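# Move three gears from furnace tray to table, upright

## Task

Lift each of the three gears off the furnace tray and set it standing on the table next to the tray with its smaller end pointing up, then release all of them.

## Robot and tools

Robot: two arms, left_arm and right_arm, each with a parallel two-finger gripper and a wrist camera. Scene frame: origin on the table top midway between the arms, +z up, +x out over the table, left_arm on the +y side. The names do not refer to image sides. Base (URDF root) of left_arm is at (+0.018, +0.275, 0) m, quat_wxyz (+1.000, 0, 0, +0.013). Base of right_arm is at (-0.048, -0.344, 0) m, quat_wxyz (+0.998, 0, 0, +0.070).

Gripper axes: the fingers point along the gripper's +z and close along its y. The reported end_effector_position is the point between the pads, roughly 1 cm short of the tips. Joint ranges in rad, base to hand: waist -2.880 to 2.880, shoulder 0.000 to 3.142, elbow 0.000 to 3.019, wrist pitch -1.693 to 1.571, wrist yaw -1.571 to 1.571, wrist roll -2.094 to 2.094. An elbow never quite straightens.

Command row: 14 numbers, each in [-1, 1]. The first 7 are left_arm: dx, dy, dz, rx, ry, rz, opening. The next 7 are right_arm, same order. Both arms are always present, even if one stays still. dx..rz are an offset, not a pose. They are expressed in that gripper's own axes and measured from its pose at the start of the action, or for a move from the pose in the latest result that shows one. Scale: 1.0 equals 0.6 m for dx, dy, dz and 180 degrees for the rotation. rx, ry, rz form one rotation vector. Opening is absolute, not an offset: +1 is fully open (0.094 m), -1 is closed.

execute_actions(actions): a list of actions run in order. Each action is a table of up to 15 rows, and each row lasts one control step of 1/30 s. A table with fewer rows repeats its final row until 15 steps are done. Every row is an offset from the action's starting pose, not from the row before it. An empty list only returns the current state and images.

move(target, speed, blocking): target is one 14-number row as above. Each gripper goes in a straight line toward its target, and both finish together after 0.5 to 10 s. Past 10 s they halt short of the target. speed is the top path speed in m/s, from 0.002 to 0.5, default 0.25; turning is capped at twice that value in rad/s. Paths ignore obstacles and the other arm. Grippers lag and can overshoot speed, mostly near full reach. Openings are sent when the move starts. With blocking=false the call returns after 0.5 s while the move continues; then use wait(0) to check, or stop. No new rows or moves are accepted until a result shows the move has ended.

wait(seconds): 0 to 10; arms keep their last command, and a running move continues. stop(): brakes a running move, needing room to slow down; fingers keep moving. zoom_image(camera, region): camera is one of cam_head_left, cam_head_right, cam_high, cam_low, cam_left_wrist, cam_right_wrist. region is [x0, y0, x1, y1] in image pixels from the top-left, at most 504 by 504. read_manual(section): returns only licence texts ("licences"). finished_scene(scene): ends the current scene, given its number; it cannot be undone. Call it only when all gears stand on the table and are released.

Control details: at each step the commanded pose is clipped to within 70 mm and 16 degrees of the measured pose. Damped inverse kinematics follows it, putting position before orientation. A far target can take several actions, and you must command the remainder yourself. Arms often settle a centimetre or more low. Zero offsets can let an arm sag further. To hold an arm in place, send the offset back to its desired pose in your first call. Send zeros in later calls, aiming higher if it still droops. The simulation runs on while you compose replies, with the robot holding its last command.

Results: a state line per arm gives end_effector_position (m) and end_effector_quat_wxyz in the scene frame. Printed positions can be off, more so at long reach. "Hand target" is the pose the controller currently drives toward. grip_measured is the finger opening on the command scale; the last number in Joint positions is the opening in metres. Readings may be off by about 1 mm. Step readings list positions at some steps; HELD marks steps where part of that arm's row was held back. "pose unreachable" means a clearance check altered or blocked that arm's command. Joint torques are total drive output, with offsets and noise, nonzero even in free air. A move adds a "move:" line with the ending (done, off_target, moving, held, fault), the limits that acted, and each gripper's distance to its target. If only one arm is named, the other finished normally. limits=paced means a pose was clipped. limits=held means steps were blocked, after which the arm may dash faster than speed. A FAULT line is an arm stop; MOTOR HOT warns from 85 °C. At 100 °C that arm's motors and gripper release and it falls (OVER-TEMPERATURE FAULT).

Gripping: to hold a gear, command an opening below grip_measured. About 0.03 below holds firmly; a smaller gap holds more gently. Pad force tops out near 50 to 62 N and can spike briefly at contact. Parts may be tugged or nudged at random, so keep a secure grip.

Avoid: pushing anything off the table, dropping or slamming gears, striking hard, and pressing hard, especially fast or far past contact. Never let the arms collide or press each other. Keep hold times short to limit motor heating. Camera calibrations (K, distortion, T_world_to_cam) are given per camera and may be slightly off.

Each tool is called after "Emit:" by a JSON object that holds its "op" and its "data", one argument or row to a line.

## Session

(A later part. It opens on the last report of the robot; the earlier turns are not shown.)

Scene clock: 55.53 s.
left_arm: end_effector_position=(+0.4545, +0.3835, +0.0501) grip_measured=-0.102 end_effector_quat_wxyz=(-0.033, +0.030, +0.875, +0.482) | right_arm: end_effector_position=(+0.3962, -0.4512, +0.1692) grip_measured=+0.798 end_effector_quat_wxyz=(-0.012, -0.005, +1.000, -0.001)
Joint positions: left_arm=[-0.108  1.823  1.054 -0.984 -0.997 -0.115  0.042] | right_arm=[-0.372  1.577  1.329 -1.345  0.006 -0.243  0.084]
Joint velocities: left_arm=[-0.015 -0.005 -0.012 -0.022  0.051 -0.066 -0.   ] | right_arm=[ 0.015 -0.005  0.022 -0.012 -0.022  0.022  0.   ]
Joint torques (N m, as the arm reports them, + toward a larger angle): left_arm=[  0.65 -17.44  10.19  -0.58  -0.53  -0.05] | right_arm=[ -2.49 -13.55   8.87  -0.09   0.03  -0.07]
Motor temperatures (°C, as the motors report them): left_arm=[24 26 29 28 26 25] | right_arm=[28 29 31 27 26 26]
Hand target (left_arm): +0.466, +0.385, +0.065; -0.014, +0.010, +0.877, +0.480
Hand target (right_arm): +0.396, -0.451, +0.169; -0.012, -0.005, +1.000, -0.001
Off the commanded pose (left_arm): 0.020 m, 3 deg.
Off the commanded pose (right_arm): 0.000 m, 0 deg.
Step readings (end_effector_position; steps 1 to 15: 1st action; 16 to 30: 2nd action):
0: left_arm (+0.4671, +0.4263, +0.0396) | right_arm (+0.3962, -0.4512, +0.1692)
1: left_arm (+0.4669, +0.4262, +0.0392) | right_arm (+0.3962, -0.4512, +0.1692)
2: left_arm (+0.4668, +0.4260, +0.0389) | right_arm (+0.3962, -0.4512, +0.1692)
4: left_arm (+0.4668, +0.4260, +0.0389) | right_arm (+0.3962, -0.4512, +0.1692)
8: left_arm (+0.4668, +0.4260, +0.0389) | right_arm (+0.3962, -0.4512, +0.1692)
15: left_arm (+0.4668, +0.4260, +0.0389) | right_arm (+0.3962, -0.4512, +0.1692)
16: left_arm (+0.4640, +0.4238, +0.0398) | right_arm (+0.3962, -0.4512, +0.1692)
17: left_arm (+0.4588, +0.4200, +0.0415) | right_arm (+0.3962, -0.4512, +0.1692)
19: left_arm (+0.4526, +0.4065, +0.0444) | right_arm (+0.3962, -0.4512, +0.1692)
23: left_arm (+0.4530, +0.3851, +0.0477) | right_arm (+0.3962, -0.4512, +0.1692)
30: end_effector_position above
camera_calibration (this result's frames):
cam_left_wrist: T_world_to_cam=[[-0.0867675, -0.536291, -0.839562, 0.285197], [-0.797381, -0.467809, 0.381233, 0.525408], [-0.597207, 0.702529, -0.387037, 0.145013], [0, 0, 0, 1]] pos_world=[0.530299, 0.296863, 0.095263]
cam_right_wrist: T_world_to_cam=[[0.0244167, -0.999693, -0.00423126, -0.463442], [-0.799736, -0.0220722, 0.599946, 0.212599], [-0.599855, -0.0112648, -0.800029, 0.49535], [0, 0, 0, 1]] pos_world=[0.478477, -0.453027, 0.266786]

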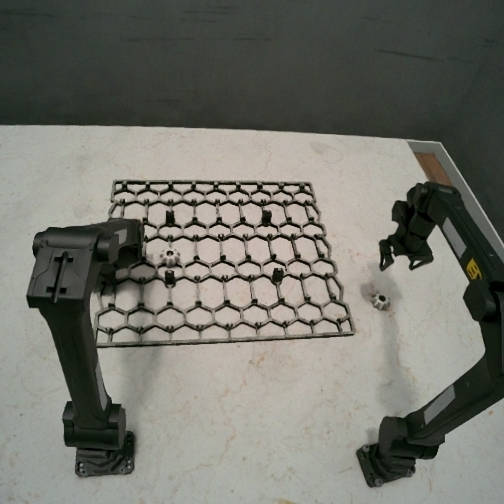

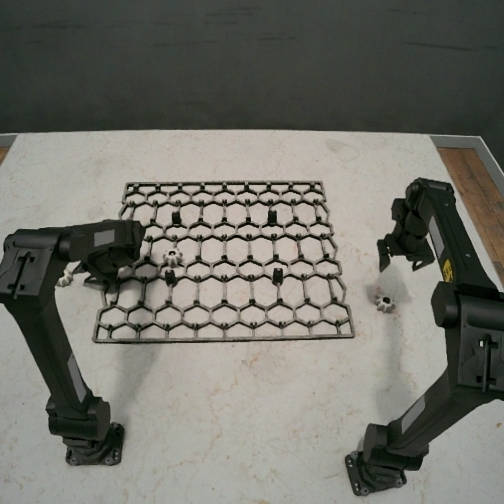

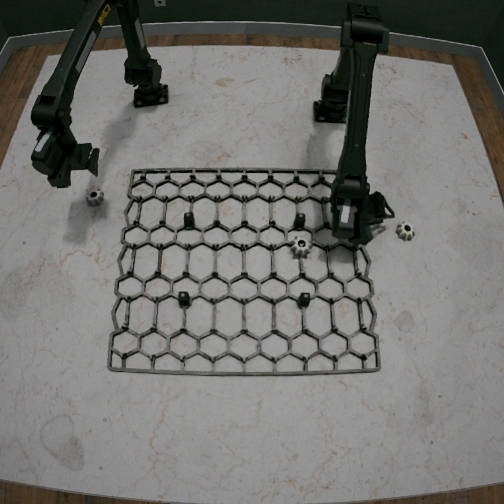

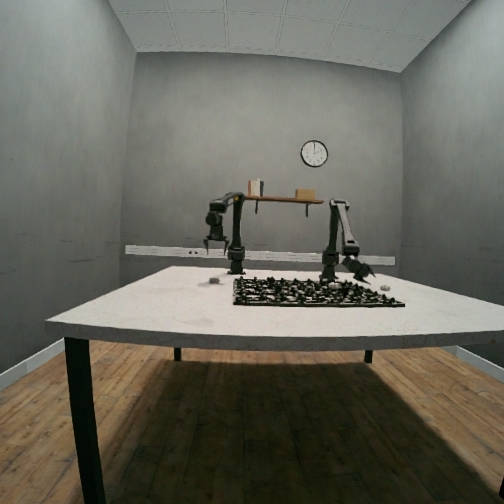

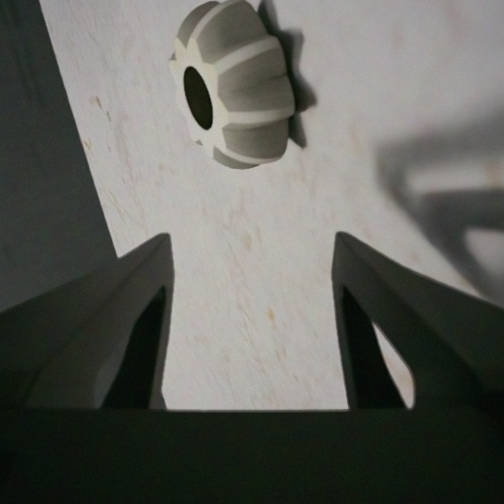

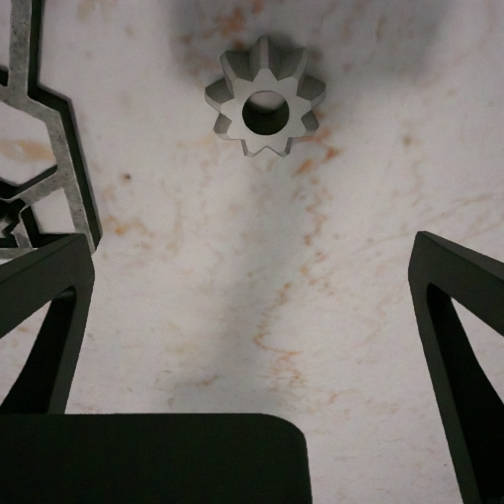

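Emit:
{"op": "move", "data": {
  "target": [-0.142,-0.108,-0.425,0.32,0,0,0.7,0,0,0,0,0,0,0.8],
  "speed": 0.25
}}

Scene clock: 58.07 s.
left_arm: end_effector_position=(+0.5271, +0.1384, +0.1268) grip_measured=+0.698 end_effector_quat_wxyz=(-0.048, +0.007, +0.999, +0.004) | right_arm: end_effector_position=(+0.3962, -0.4512, +0.1692) grip_measured=+0.798 end_effector_quat_wxyz=(-0.012, -0.005, +1.000, -0.001)
Joint positions: left_arm=[-0.282  1.829  1.542 -1.378  0.017 -0.243  0.08 ] | right_arm=[-0.372  1.577  1.329 -1.345  0.006 -0.243  0.084]
Joint velocities: left_arm=[-0.005  0.005 -0.007 -0.007  0.022 -0.066 -0.001] | right_arm=[-0.024 -0.005 -0.007 -0.017  0.037  0.051 -0.   ]
Joint torques (N m, as the arm reports them, + toward a larger angle): left_arm=[ -1.45 -15.98  13.59  -0.47   0.05  -0.01] | right_arm=[ -2.73 -13.2    8.99   0.14   0.05  -0.11]
Motor temperatures (°C, as the motors report them): left_arm=[24 27 29 28 26 25] | right_arm=[28 29 31 27 26 26]
Hand target (left_arm): +0.537, +0.130, +0.124; -0.050, +0.007, +0.999, +0.002
Hand target (right_arm): +0.396, -0.451, +0.169; -0.012, -0.005, +1.000, -0.001
Off the commanded pose (left_arm): 0.016 m, 1 deg.
Off the commanded pose (right_arm): 0.000 m, 0 deg.
move: off_target (left_arm)
camera_calibration (this result's frames):
cam_left_wrist: T_world_to_cam=[[-0.0168757, -0.999851, -0.0035674, 0.145766], [-0.758974, 0.0104873, 0.651037, 0.318808], [-0.650902, 0.0136943, -0.759038, 0.561072], [0, 0, 0, 1]] pos_world=[0.60963, 0.134718, 0.218839]
cam_right_wrist: T_world_to_cam=[[0.0244167, -0.999693, -0.00423126, -0.463442], [-0.799736, -0.0220722, 0.599946, 0.212599], [-0.599855, -0.0112648, -0.800029, 0.49535], [0, 0, 0, 1]] pos_world=[0.478477, -0.453027, 0.266786]

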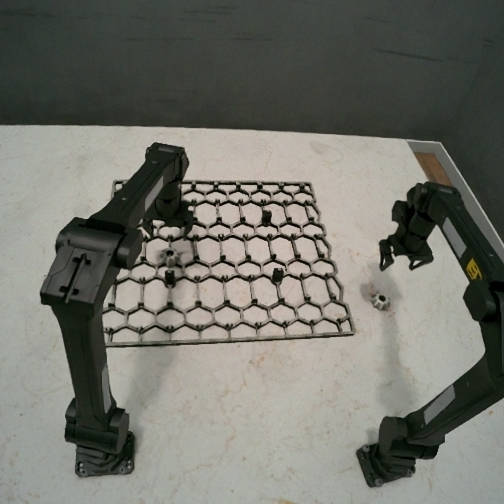

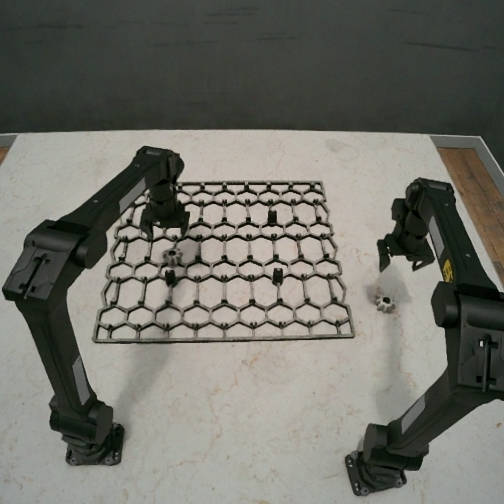

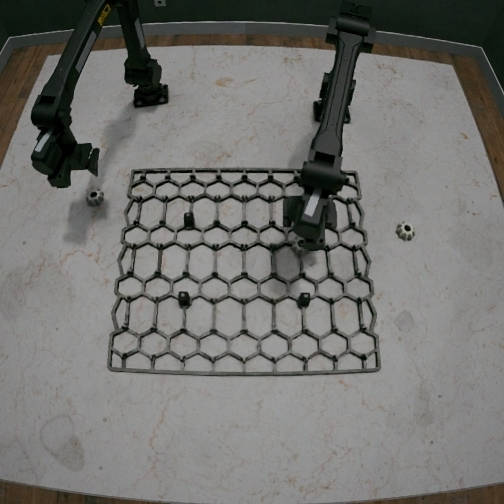

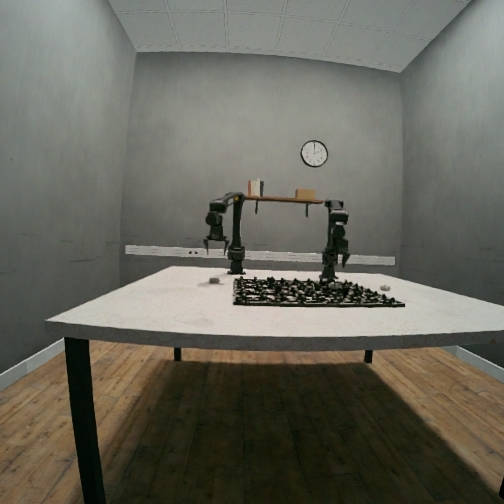

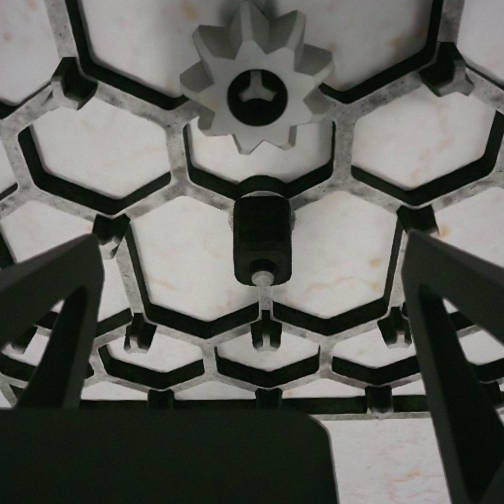

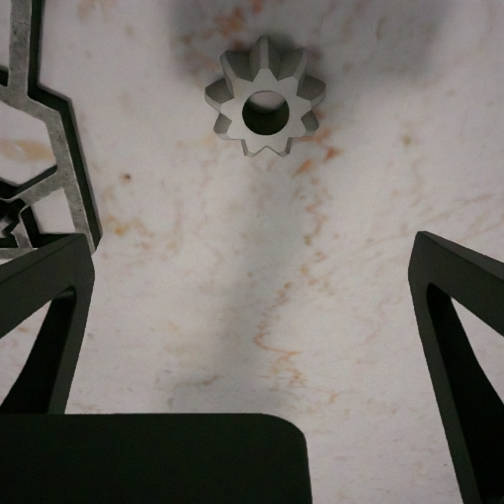

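Emit:
{"op": "move", "data": {
  "target": [-0.035,-0.004,0.125,0,-0.03,0,0.7,0,0,0,0,0,0,0.8],
  "speed": 0.15
}}

Scene clock: 59.13 s.
left_arm: end_effector_position=(+0.5400, +0.1380, +0.0628) grip_measured=+0.698 end_effector_quat_wxyz=(+0.005, +0.007, +1.000, -0.001) | right_arm: end_effector_position=(+0.3962, -0.4512, +0.1692) grip_measured=+0.798 end_effector_quat_wxyz=(-0.012, -0.005, +1.000, -0.001)
Joint positions: left_arm=[-0.282  1.856  1.406 -1.111 -0.    -0.243  0.08 ] | right_arm=[-0.372  1.577  1.329 -1.345  0.006 -0.243  0.084]
Joint velocities: left_arm=[-0.005 -0.005  0.002 -0.022 -0.007  0.037  0.002] | right_arm=[-0.015 -0.005 -0.007 -0.002 -0.037  0.066 -0.001]
Joint torques (N m, as the arm reports them, + toward a larger angle): left_arm=[ -0.91 -17.26   9.6    0.81  -0.28  -0.01] | right_arm=[ -2.91 -14.08   8.77  -0.11   0.03  -0.08]
Motor temperatures (°C, as the motors report them): left_arm=[24 27 29 28 26 25] | right_arm=[28 29 31 27 26 26]
Hand target (left_arm): +0.542, +0.136, +0.050; -0.000, +0.007, +1.000, +0.002
Hand target (right_arm): +0.396, -0.451, +0.169; -0.012, -0.005, +1.000, -0.001
Off the commanded pose (left_arm): 0.013 m, 1 deg.
Off the commanded pose (right_arm): 0.000 m, 0 deg.
move: off_target (left_arm)
camera_calibration (this result's frames):
cam_left_wrist: T_world_to_cam=[[-0.0172616, -0.99984, 0.0047372, 0.145053], [-0.822801, 0.0168966, 0.568079, 0.408996], [-0.568068, 0.00590815, -0.822961, 0.481249], [0, 0, 0, 1]] pos_world=[0.612408, 0.135275, 0.16302]
cam_right_wrist: T_world_to_cam=[[0.0244167, -0.999693, -0.00423126, -0.463442], [-0.799736, -0.0220722, 0.599946, 0.212599], [-0.599855, -0.0112648, -0.800029, 0.49535], [0, 0, 0, 1]] pos_world=[0.478477, -0.453027, 0.266786]

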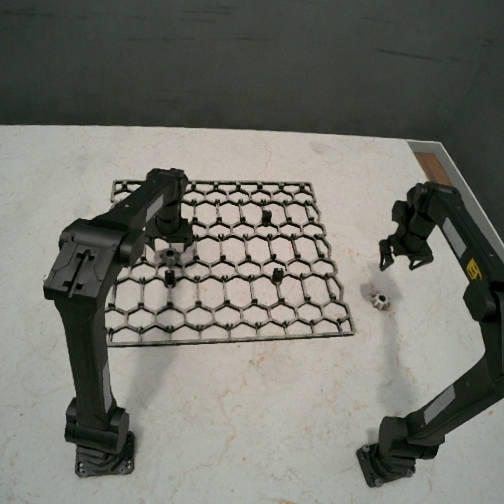

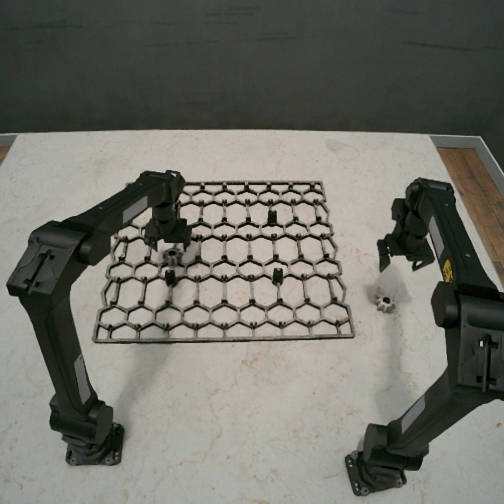

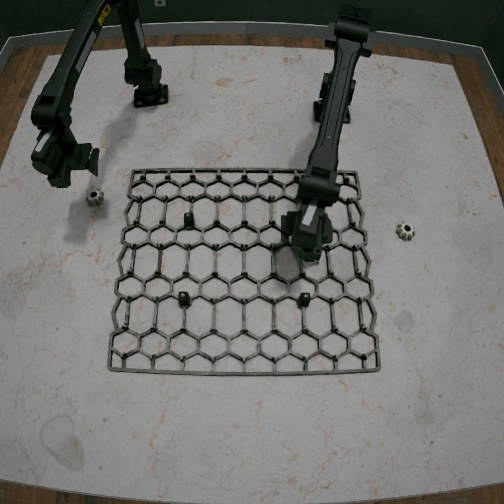

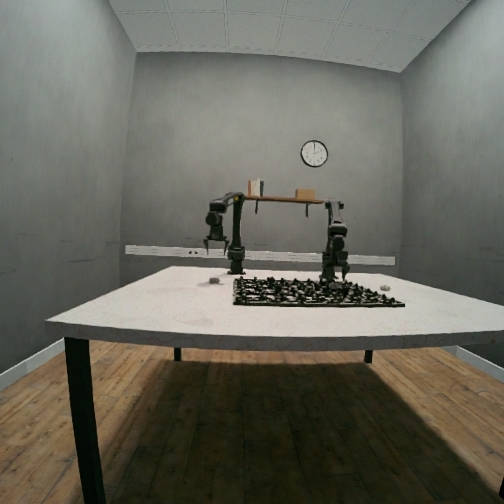

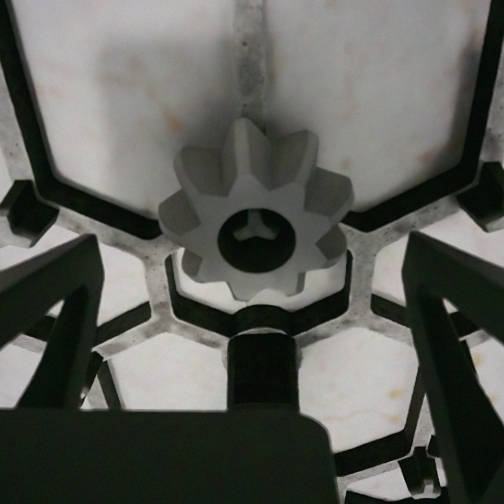

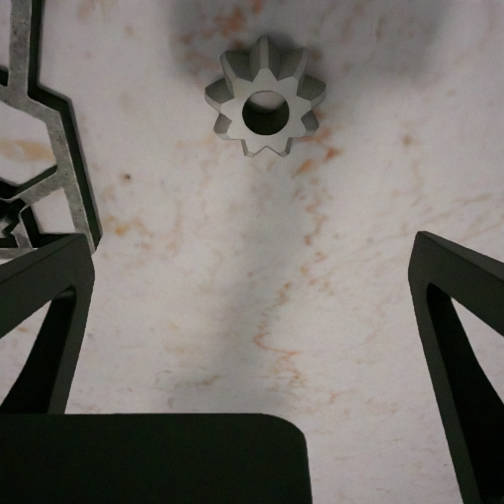

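Emit:
{"op": "move", "data": {
  "target": [0,-0.002,0.08,0,0,0,0.7,0,0,0,0,0,0,0.8],
  "speed": 0.08
}}

Emit:
{"op": "execute_actions", "data": {
  "actions": [
    [[0,0,0,0,0,0,-0.3,0,0,0,0,0,0,0.8]]
  ]
}}

Scene clock: 60.27 s.
left_arm: end_effector_position=(+0.5401, +0.1380, +0.0284) grip_measured=+0.698 end_effector_quat_wxyz=(+0.011, +0.007, +1.000, -0.003) | right_arm: end_effector_position=(+0.3962, -0.4512, +0.1692) grip_measured=+0.798 end_effector_quat_wxyz=(-0.012, -0.005, +1.000, -0.001)
Joint positions: left_arm=[-0.282  1.891  1.357 -1.014 -0.    -0.243  0.08 ] | right_arm=[-0.372  1.577  1.329 -1.345  0.006 -0.243  0.084]
Joint velocities: left_arm=[-0.005 -0.005 -0.012  0.017  0.095  0.081  0.   ] | right_arm=[-0.005 -0.005 -0.012  0.002  0.007 -0.022  0.001]
Joint torques (N m, as the arm reports them, + toward a larger angle): left_arm=[ -0.9  -16.67   9.19   0.78  -0.15  -0.01] | right_arm=[ -3.14 -12.7    8.8   -0.11   0.02  -0.06]
Motor temperatures (°C, as the motors report them): left_arm=[24 27 29 28 26 25] | right_arm=[28 29 31 27 26 26]
Hand target (left_arm): +0.541, +0.137, +0.015; +0.005, +0.007, +1.000, -0.001
Hand target (right_arm): +0.396, -0.451, +0.169; -0.012, -0.005, +1.000, -0.001
Off the commanded pose (left_arm): 0.014 m, 1 deg.
Off the commanded pose (right_arm): 0.000 m, 0 deg.
move: off_target (left_arm)
camera_calibration (this result's frames):
cam_left_wrist: T_world_to_cam=[[-0.0173432, -0.999818, 0.00790122, 0.145139], [-0.830068, 0.0188031, 0.557345, 0.432621], [-0.557392, 0.00310757, -0.830244, 0.447803], [0, 0, 0, 1]] pos_world=[0.611224, 0.135586, 0.129519]
cam_right_wrist: T_world_to_cam=[[0.0244167, -0.999693, -0.00423126, -0.463442], [-0.799736, -0.0220722, 0.599946, 0.212599], [-0.599855, -0.0112648, -0.800029, 0.49535], [0, 0, 0, 1]] pos_world=[0.478477, -0.453027, 0.266786]

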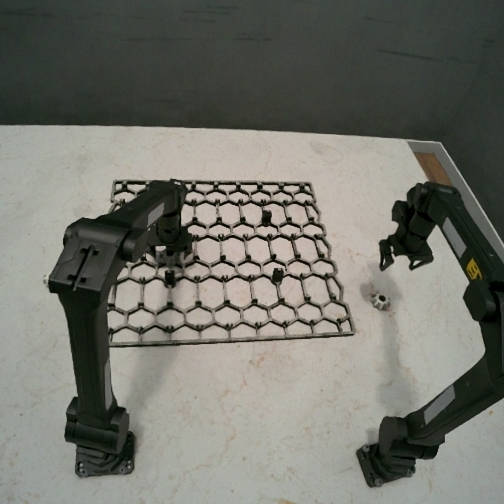

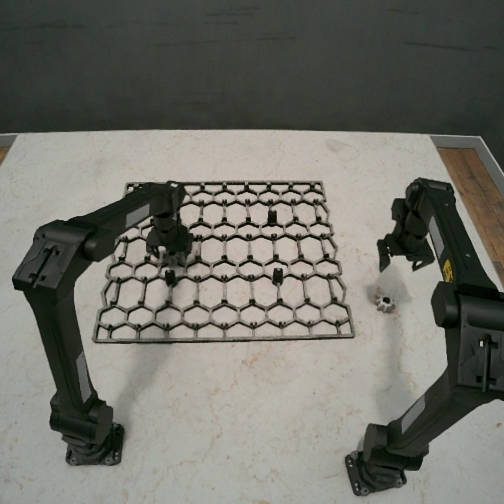

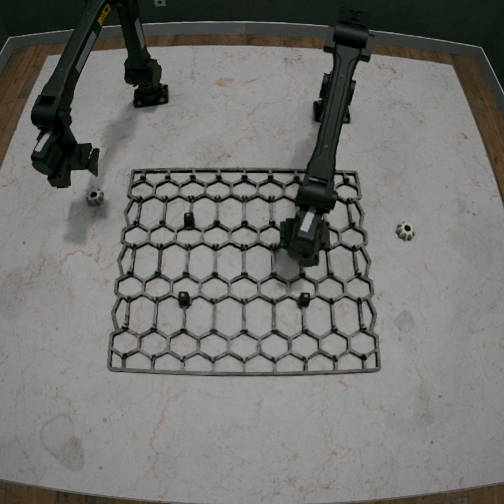

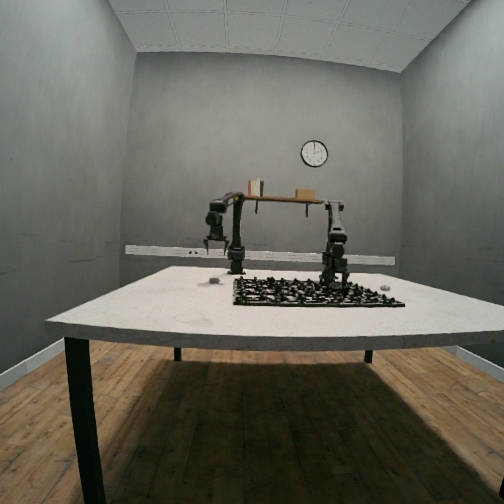

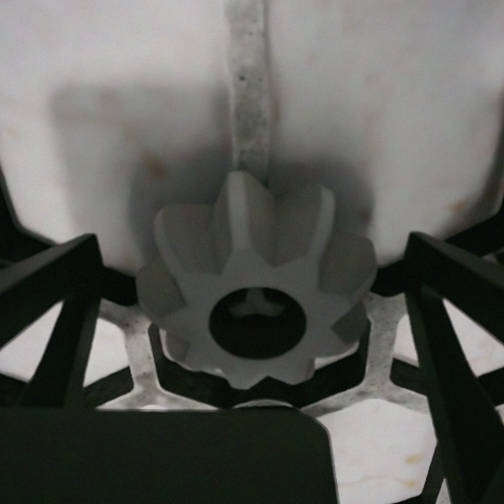

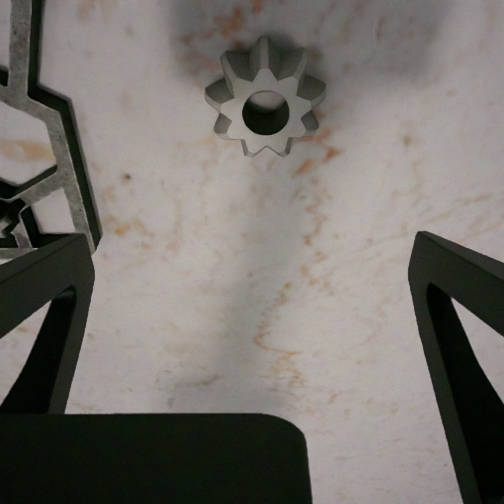

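Scene clock: 60.77 s.
left_arm: end_effector_position=(+0.5401, +0.1379, +0.0284) grip_measured=+0.207 end_effector_quat_wxyz=(+0.011, +0.007, +1.000, -0.003) | right_arm: end_effector_position=(+0.3962, -0.4512, +0.1692) grip_measured=+0.798 end_effector_quat_wxyz=(-0.012, -0.005, +1.000, -0.001)
Joint positions: left_arm=[-0.282  1.891  1.357 -1.014  0.    -0.243  0.057] | right_arm=[-0.372  1.577  1.329 -1.345  0.006 -0.243  0.084]
Joint velocities: left_arm=[-0.005 -0.005  0.022  0.002 -0.066 -0.066 -0.001] | right_arm=[ 0.024  0.005 -0.012  0.002 -0.007 -0.007 -0.001]
Joint torques (N m, as the arm reports them, + toward a larger angle): left_arm=[ -0.92 -19.84   8.9    0.26  -0.13   0.04] | right_arm=[ -4.22 -13.49   8.67  -0.11   0.05  -0.09]
Motor temperatures (°C, as the motors report them): left_arm=[24 27 29 28 26 25] | right_arm=[28 29 31 27 26 26]
Hand target (left_arm): +0.540, +0.138, +0.028; +0.011, +0.007, +1.000, -0.003
Hand target (right_arm): +0.396, -0.451, +0.169; -0.012, -0.005, +1.000, -0.001
Off the commanded pose (left_arm): 0.000 m, 0 deg.
Off the commanded pose (right_arm): 0.000 m, 0 deg.
Step readings (end_effector_position):
0: left_arm (+0.5401, +0.1380, +0.0284) | right_arm (+0.3962, -0.4512, +0.1692)
1: left_arm (+0.5401, +0.1380, +0.0284) | right_arm (+0.3962, -0.4512, +0.1692)
2: left_arm (+0.5401, +0.1378, +0.0284) | right_arm (+0.3962, -0.4512, +0.1692)
4: left_arm (+0.5401, +0.1379, +0.0284) | right_arm (+0.3962, -0.4512, +0.1692)
8: left_arm (+0.5401, +0.1379, +0.0284) | right_arm (+0.3962, -0.4512, +0.1692)
15: end_effector_position above
camera_calibration (this result's frames):
cam_left_wrist: T_world_to_cam=[[-0.0173512, -0.999815, 0.00827172, 0.145068], [-0.830014, 0.0190161, 0.557418, 0.432548], [-0.557472, 0.00280625, -0.830191, 0.447877], [0, 0, 0, 1]] pos_world=[0.611217, 0.135559, 0.129513]
cam_right_wrist: T_world_to_cam=[[0.0244167, -0.999693, -0.00423126, -0.463442], [-0.799736, -0.0220722, 0.599946, 0.212599], [-0.599855, -0.0112648, -0.800029, 0.49535], [0, 0, 0, 1]] pos_world=[0.478477, -0.453027, 0.266786]

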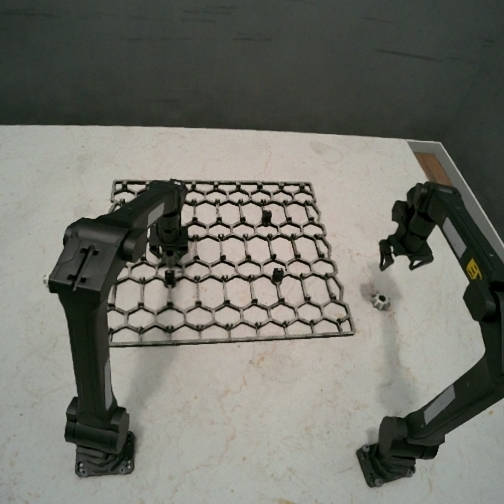

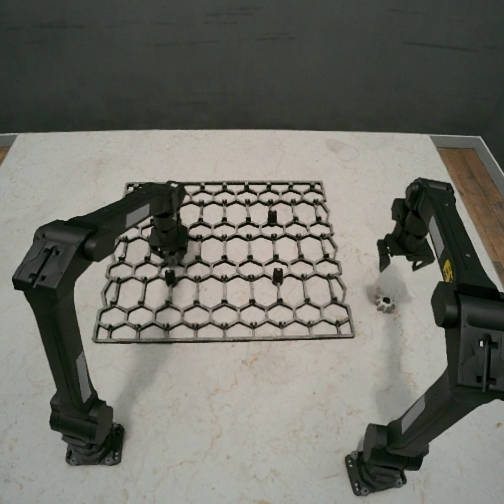

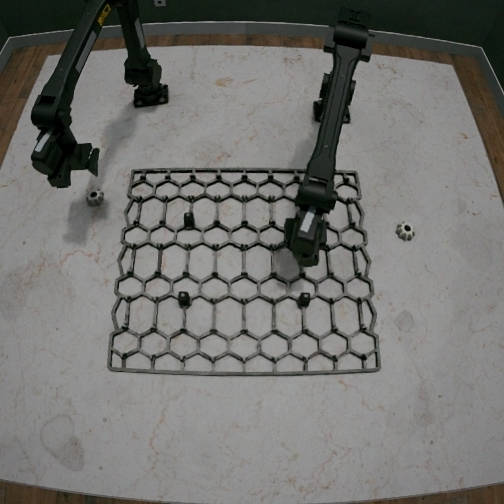

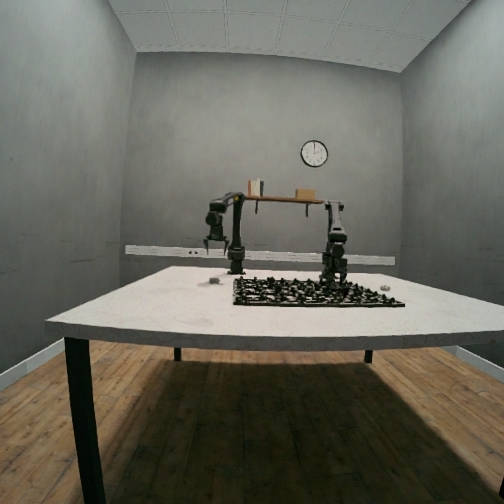

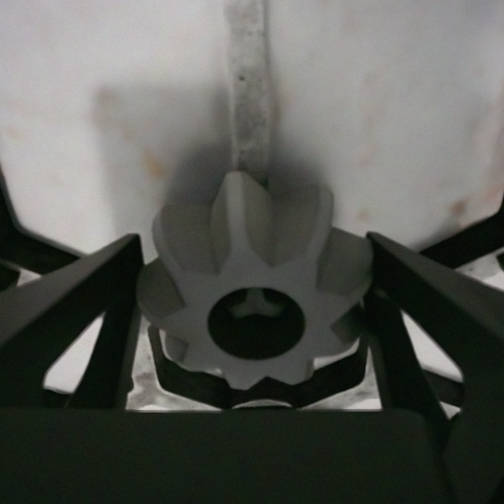

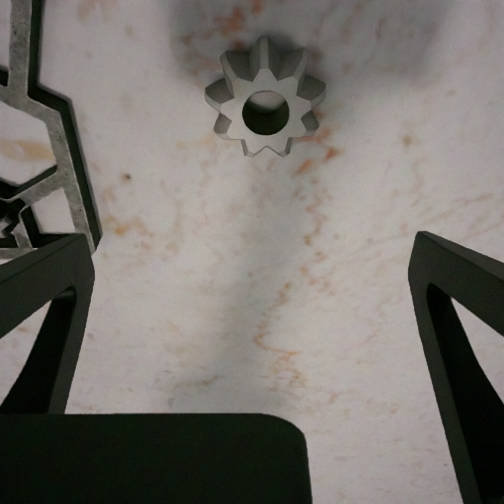

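Emit:
{"op": "move", "data": {
  "target": [0,0,-0.22,0,0,0,0.0,0,0,0,0,0,0,0.8],
  "speed": 0.1
}}

Scene clock: 62.60 s.
left_arm: end_effector_position=(+0.5192, +0.1434, +0.1228) grip_measured=+0.207 end_effector_quat_wxyz=(-0.026, +0.007, +1.000, +0.007) | right_arm: end_effector_position=(+0.3962, -0.4512, +0.1692) grip_measured=+0.798 end_effector_quat_wxyz=(-0.012, -0.005, +1.000, -0.001)
Joint positions: left_arm=[-0.282  1.785  1.471 -1.312  0.    -0.243  0.057] | right_arm=[-0.372  1.577  1.329 -1.345  0.006 -0.243  0.084]
Joint velocities: left_arm=[-0.015 -0.024 -0.012 -0.007 -0.022  0.007  0.001] | right_arm=[ 0.005 -0.005 -0.002 -0.012  0.022 -0.007 -0.   ]
Joint torques (N m, as the arm reports them, + toward a larger angle): left_arm=[ -0.48 -22.23  14.62  -0.45  -0.13   0.04] | right_arm=[ -3.79 -13.86   8.75  -0.23   0.01  -0.11]
Motor temperatures (°C, as the motors report them): left_arm=[24 27 30 28 26 25] | right_arm=[28 29 31 27 26 26]
Hand target (left_arm): +0.533, +0.139, +0.161; +0.011, +0.007, +1.000, -0.003
Hand target (right_arm): +0.396, -0.451, +0.169; -0.012, -0.005, +1.000, -0.001
Off the commanded pose (left_arm): 0.042 m, 4 deg.
Off the commanded pose (right_arm): 0.000 m, 0 deg.
move: off_target (left_arm)
camera_calibration (this result's frames):
cam_left_wrist: T_world_to_cam=[[-0.0174228, -0.999796, -0.0101722, 0.151697], [-0.785733, 0.00739944, 0.618522, 0.333673], [-0.61832, 0.018769, -0.785702, 0.538451], [0, 0, 0, 1]] pos_world=[0.597756, 0.139091, 0.218221]
cam_right_wrist: T_world_to_cam=[[0.0244167, -0.999693, -0.00423126, -0.463442], [-0.799736, -0.0220722, 0.599946, 0.212599], [-0.599855, -0.0112648, -0.800029, 0.49535], [0, 0, 0, 1]] pos_world=[0.478477, -0.453027, 0.266786]

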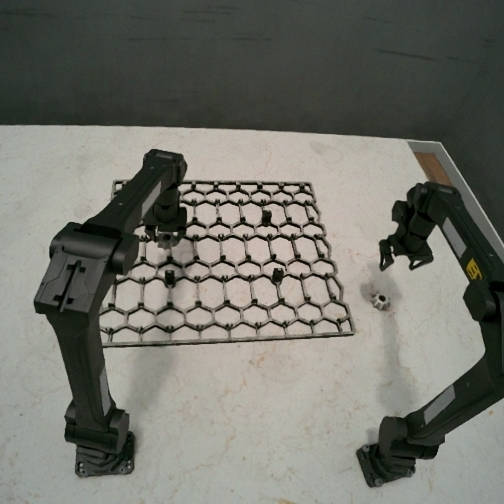

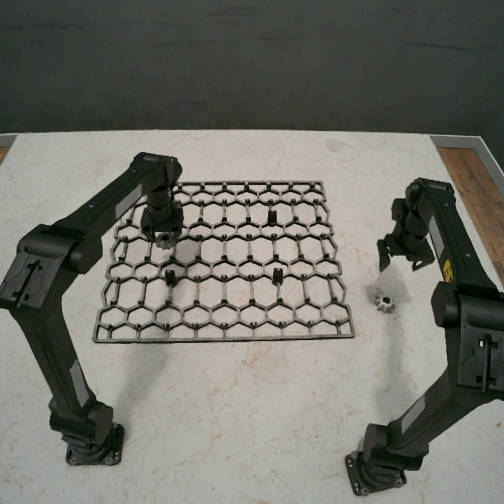

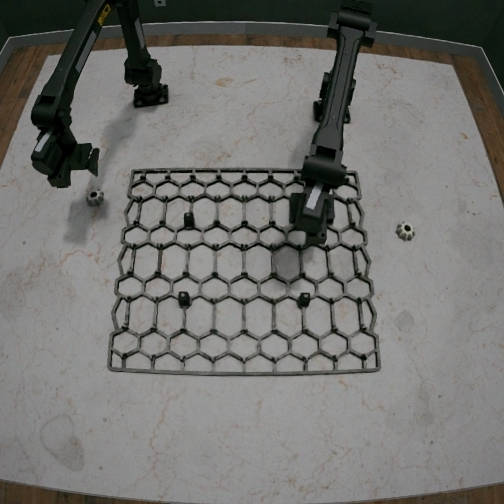

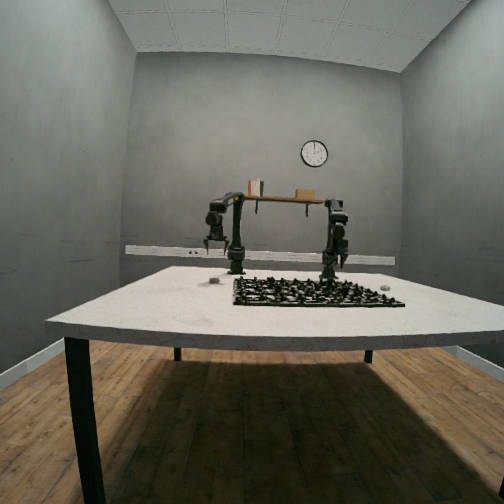

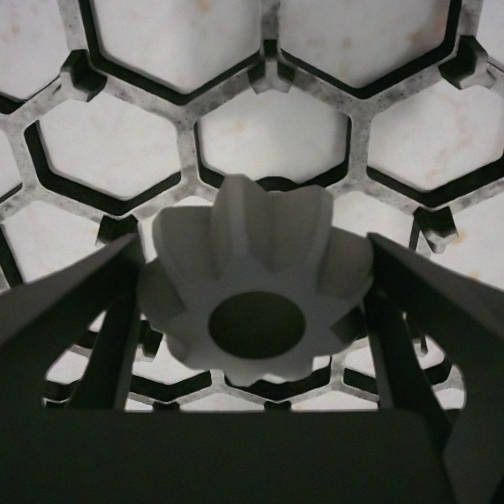

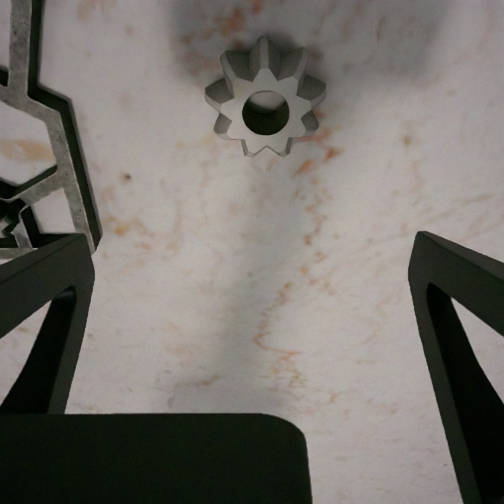

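Emit:
{"op": "move", "data": {
  "target": [-0.135,0.48,-0.03,0,-0.015,0,0.0,0,0,0,0,0,0,0.8],
  "speed": 0.25
}}

Scene clock: 64.47 s.
left_arm: end_effector_position=(+0.5926, +0.4303, +0.1290) grip_measured=+0.207 end_effector_quat_wxyz=(-0.016, -0.003, +1.000, -0.000) | right_arm: end_effector_position=(+0.3962, -0.4512, +0.1692) grip_measured=+0.798 end_effector_quat_wxyz=(-0.012, -0.005, +1.000, -0.001)
Joint positions: left_arm=[ 0.236  1.963  1.752 -1.391 -0.007  0.256  0.057] | right_arm=[-0.372  1.577  1.329 -1.345  0.006 -0.243  0.084]
Joint velocities: left_arm=[-0.005 -0.005 -0.012 -0.012 -0.037  0.051 -0.   ] | right_arm=[ 0.005  0.005 -0.002  0.002  0.022  0.022  0.   ]
Joint torques (N m, as the arm reports them, + toward a larger angle): left_arm=[ -1.12 -21.63  15.29  -0.46   0.06   0.09] | right_arm=[ -3.27 -13.05   8.69  -0.11   0.05  -0.07]
Motor temperatures (°C, as the motors report them): left_arm=[24 27 30 28 26 25] | right_arm=[28 29 31 27 26 26]
Hand target (left_arm): +0.609, +0.428, +0.141; -0.000, +0.007, +1.000, +0.002
Hand target (right_arm): +0.396, -0.451, +0.169; -0.012, -0.005, +1.000, -0.001
Off the commanded pose (left_arm): 0.017 m, 2 deg.
Off the commanded pose (right_arm): 0.000 m, 0 deg.
move: off_target (left_arm)
camera_calibration (this result's frames):
cam_left_wrist: T_world_to_cam=[[0.00220491, -0.999992, 0.00325358, 0.426627], [-0.798978, 0.000194903, 0.601361, 0.398555], [-0.601357, -0.00392548, -0.798971, 0.584782], [0, 0, 0, 1]] pos_world=[0.669159, 0.428842, 0.22616]
cam_right_wrist: T_world_to_cam=[[0.0244167, -0.999693, -0.00423126, -0.463442], [-0.799736, -0.0220722, 0.599946, 0.212599], [-0.599855, -0.0112648, -0.800029, 0.49535], [0, 0, 0, 1]] pos_world=[0.478477, -0.453027, 0.266786]

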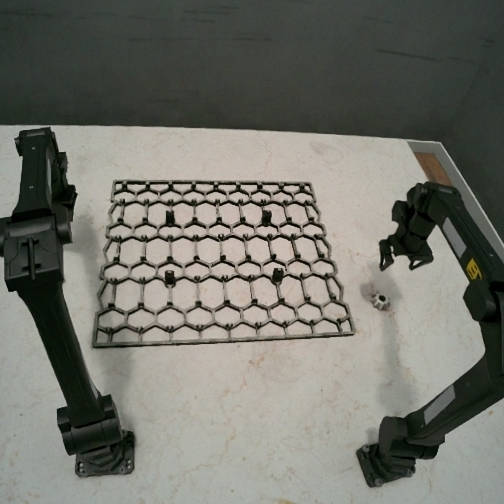

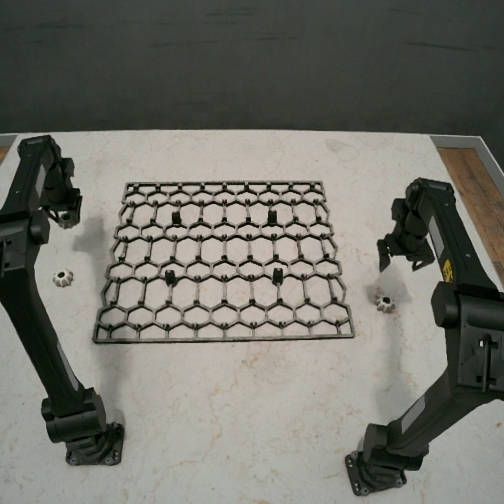

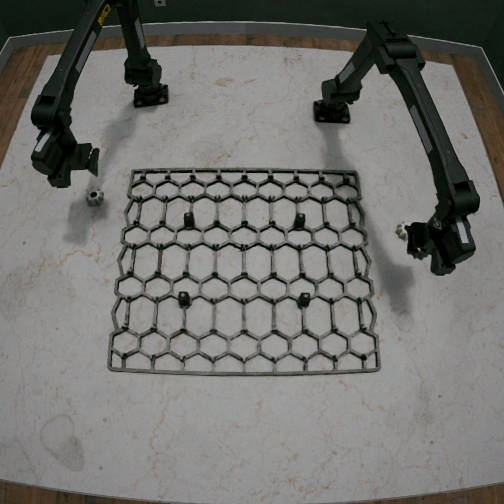

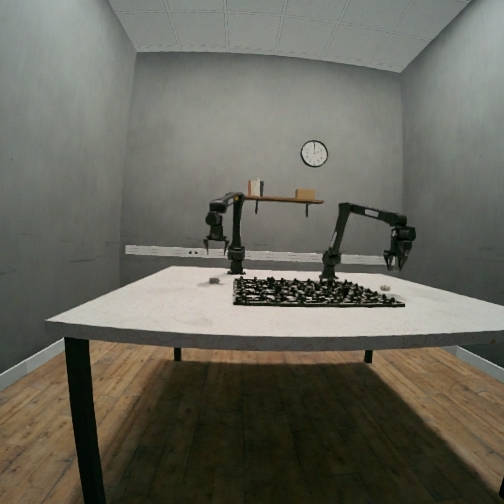

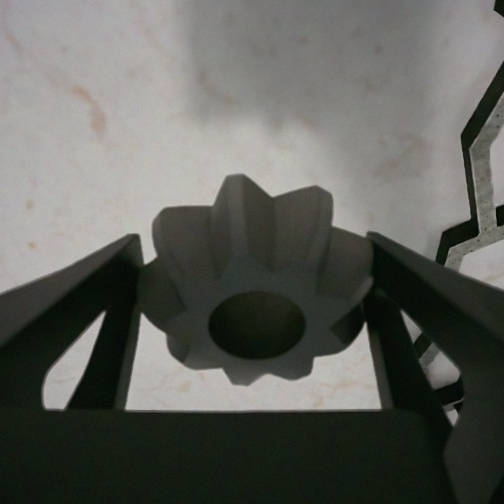

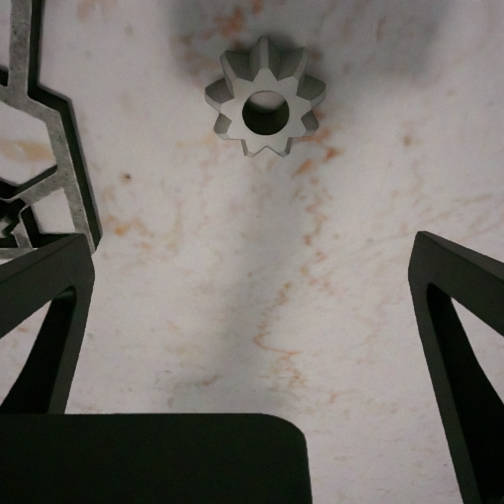

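Emit:
{"op": "move", "data": {
  "target": [0,0,0.195,0,0,0,0.0,0,0,0,0,0,0,0.8],
  "speed": 0.1
}}

Scene clock: 66.10 s.
left_arm: end_effector_position=(+0.5850, +0.4283, +0.0146) grip_measured=+0.207 end_effector_quat_wxyz=(-0.020, -0.002, +1.000, -0.002) | right_arm: end_effector_position=(+0.3962, -0.4512, +0.1692) grip_measured=+0.798 end_effector_quat_wxyz=(-0.012, -0.005, +1.000, -0.001)
Joint positions: left_arm=[ 0.236  2.052  1.578 -1.137 -0.007  0.257  0.057] | right_arm=[-0.372  1.577  1.329 -1.345  0.006 -0.243  0.084]
Joint velocities: left_arm=[-0.005  0.005  0.002  0.002  0.037  0.022  0.   ] | right_arm=[ 0.005 -0.005 -0.022 -0.012  0.051 -0.007 -0.   ]
Joint torques (N m, as the arm reports them, + toward a larger angle): left_arm=[ -0.53 -21.77  10.24   0.55  -0.15   0.08] | right_arm=[ -2.69 -13.28   8.87  -0.02   0.    -0.08]
Motor temperatures (°C, as the motors report them): left_arm=[24 27 30 28 26 25] | right_arm=[28 29 31 27 26 26]
Hand target (left_arm): +0.590, +0.431, +0.012; -0.016, -0.003, +1.000, -0.000
Hand target (right_arm): +0.396, -0.451, +0.169; -0.012, -0.005, +1.000, -0.001
Off the commanded pose (left_arm): 0.005 m, 1 deg.
Off the commanded pose (right_arm): 0.000 m, 0 deg.
move: done
camera_calibration (this result's frames):
cam_left_wrist: T_world_to_cam=[[0.00148384, -0.999982, 0.00573304, 0.425363], [-0.793404, 0.0023124, 0.608691, 0.456994], [-0.608693, -0.00545182, -0.793387, 0.493693], [0, 0, 0, 1]] pos_world=[0.662458, 0.42699, 0.111083]
cam_right_wrist: T_world_to_cam=[[0.0244167, -0.999693, -0.00423126, -0.463442], [-0.799736, -0.0220722, 0.599946, 0.212599], [-0.599855, -0.0112648, -0.800029, 0.49535], [0, 0, 0, 1]] pos_world=[0.478477, -0.453027, 0.266786]

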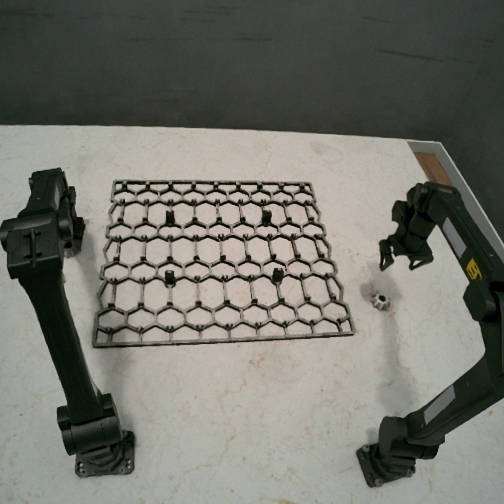

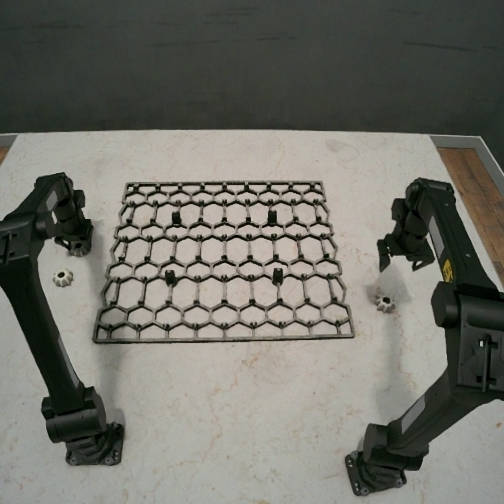

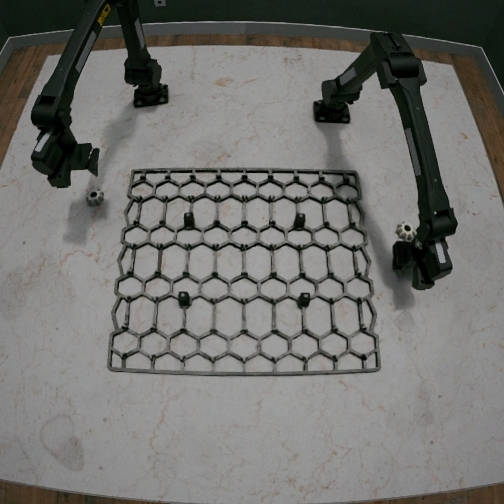

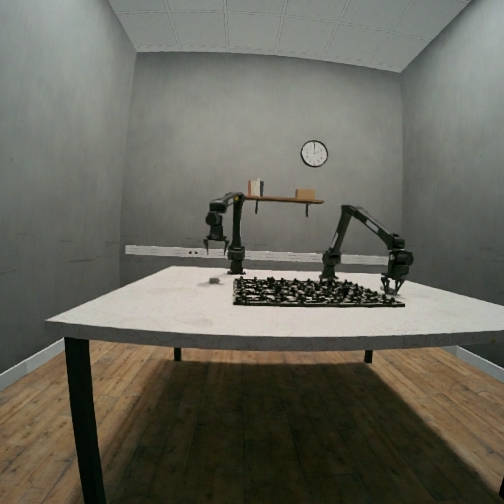

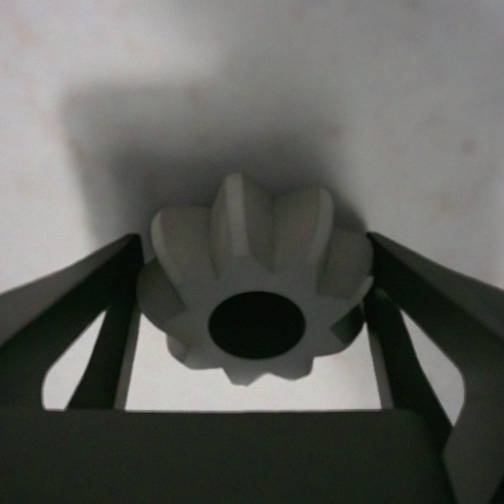

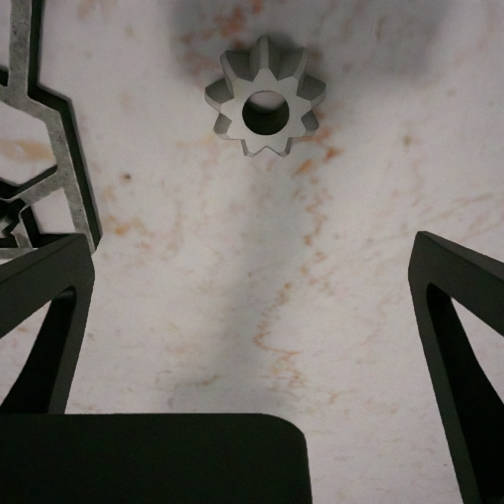

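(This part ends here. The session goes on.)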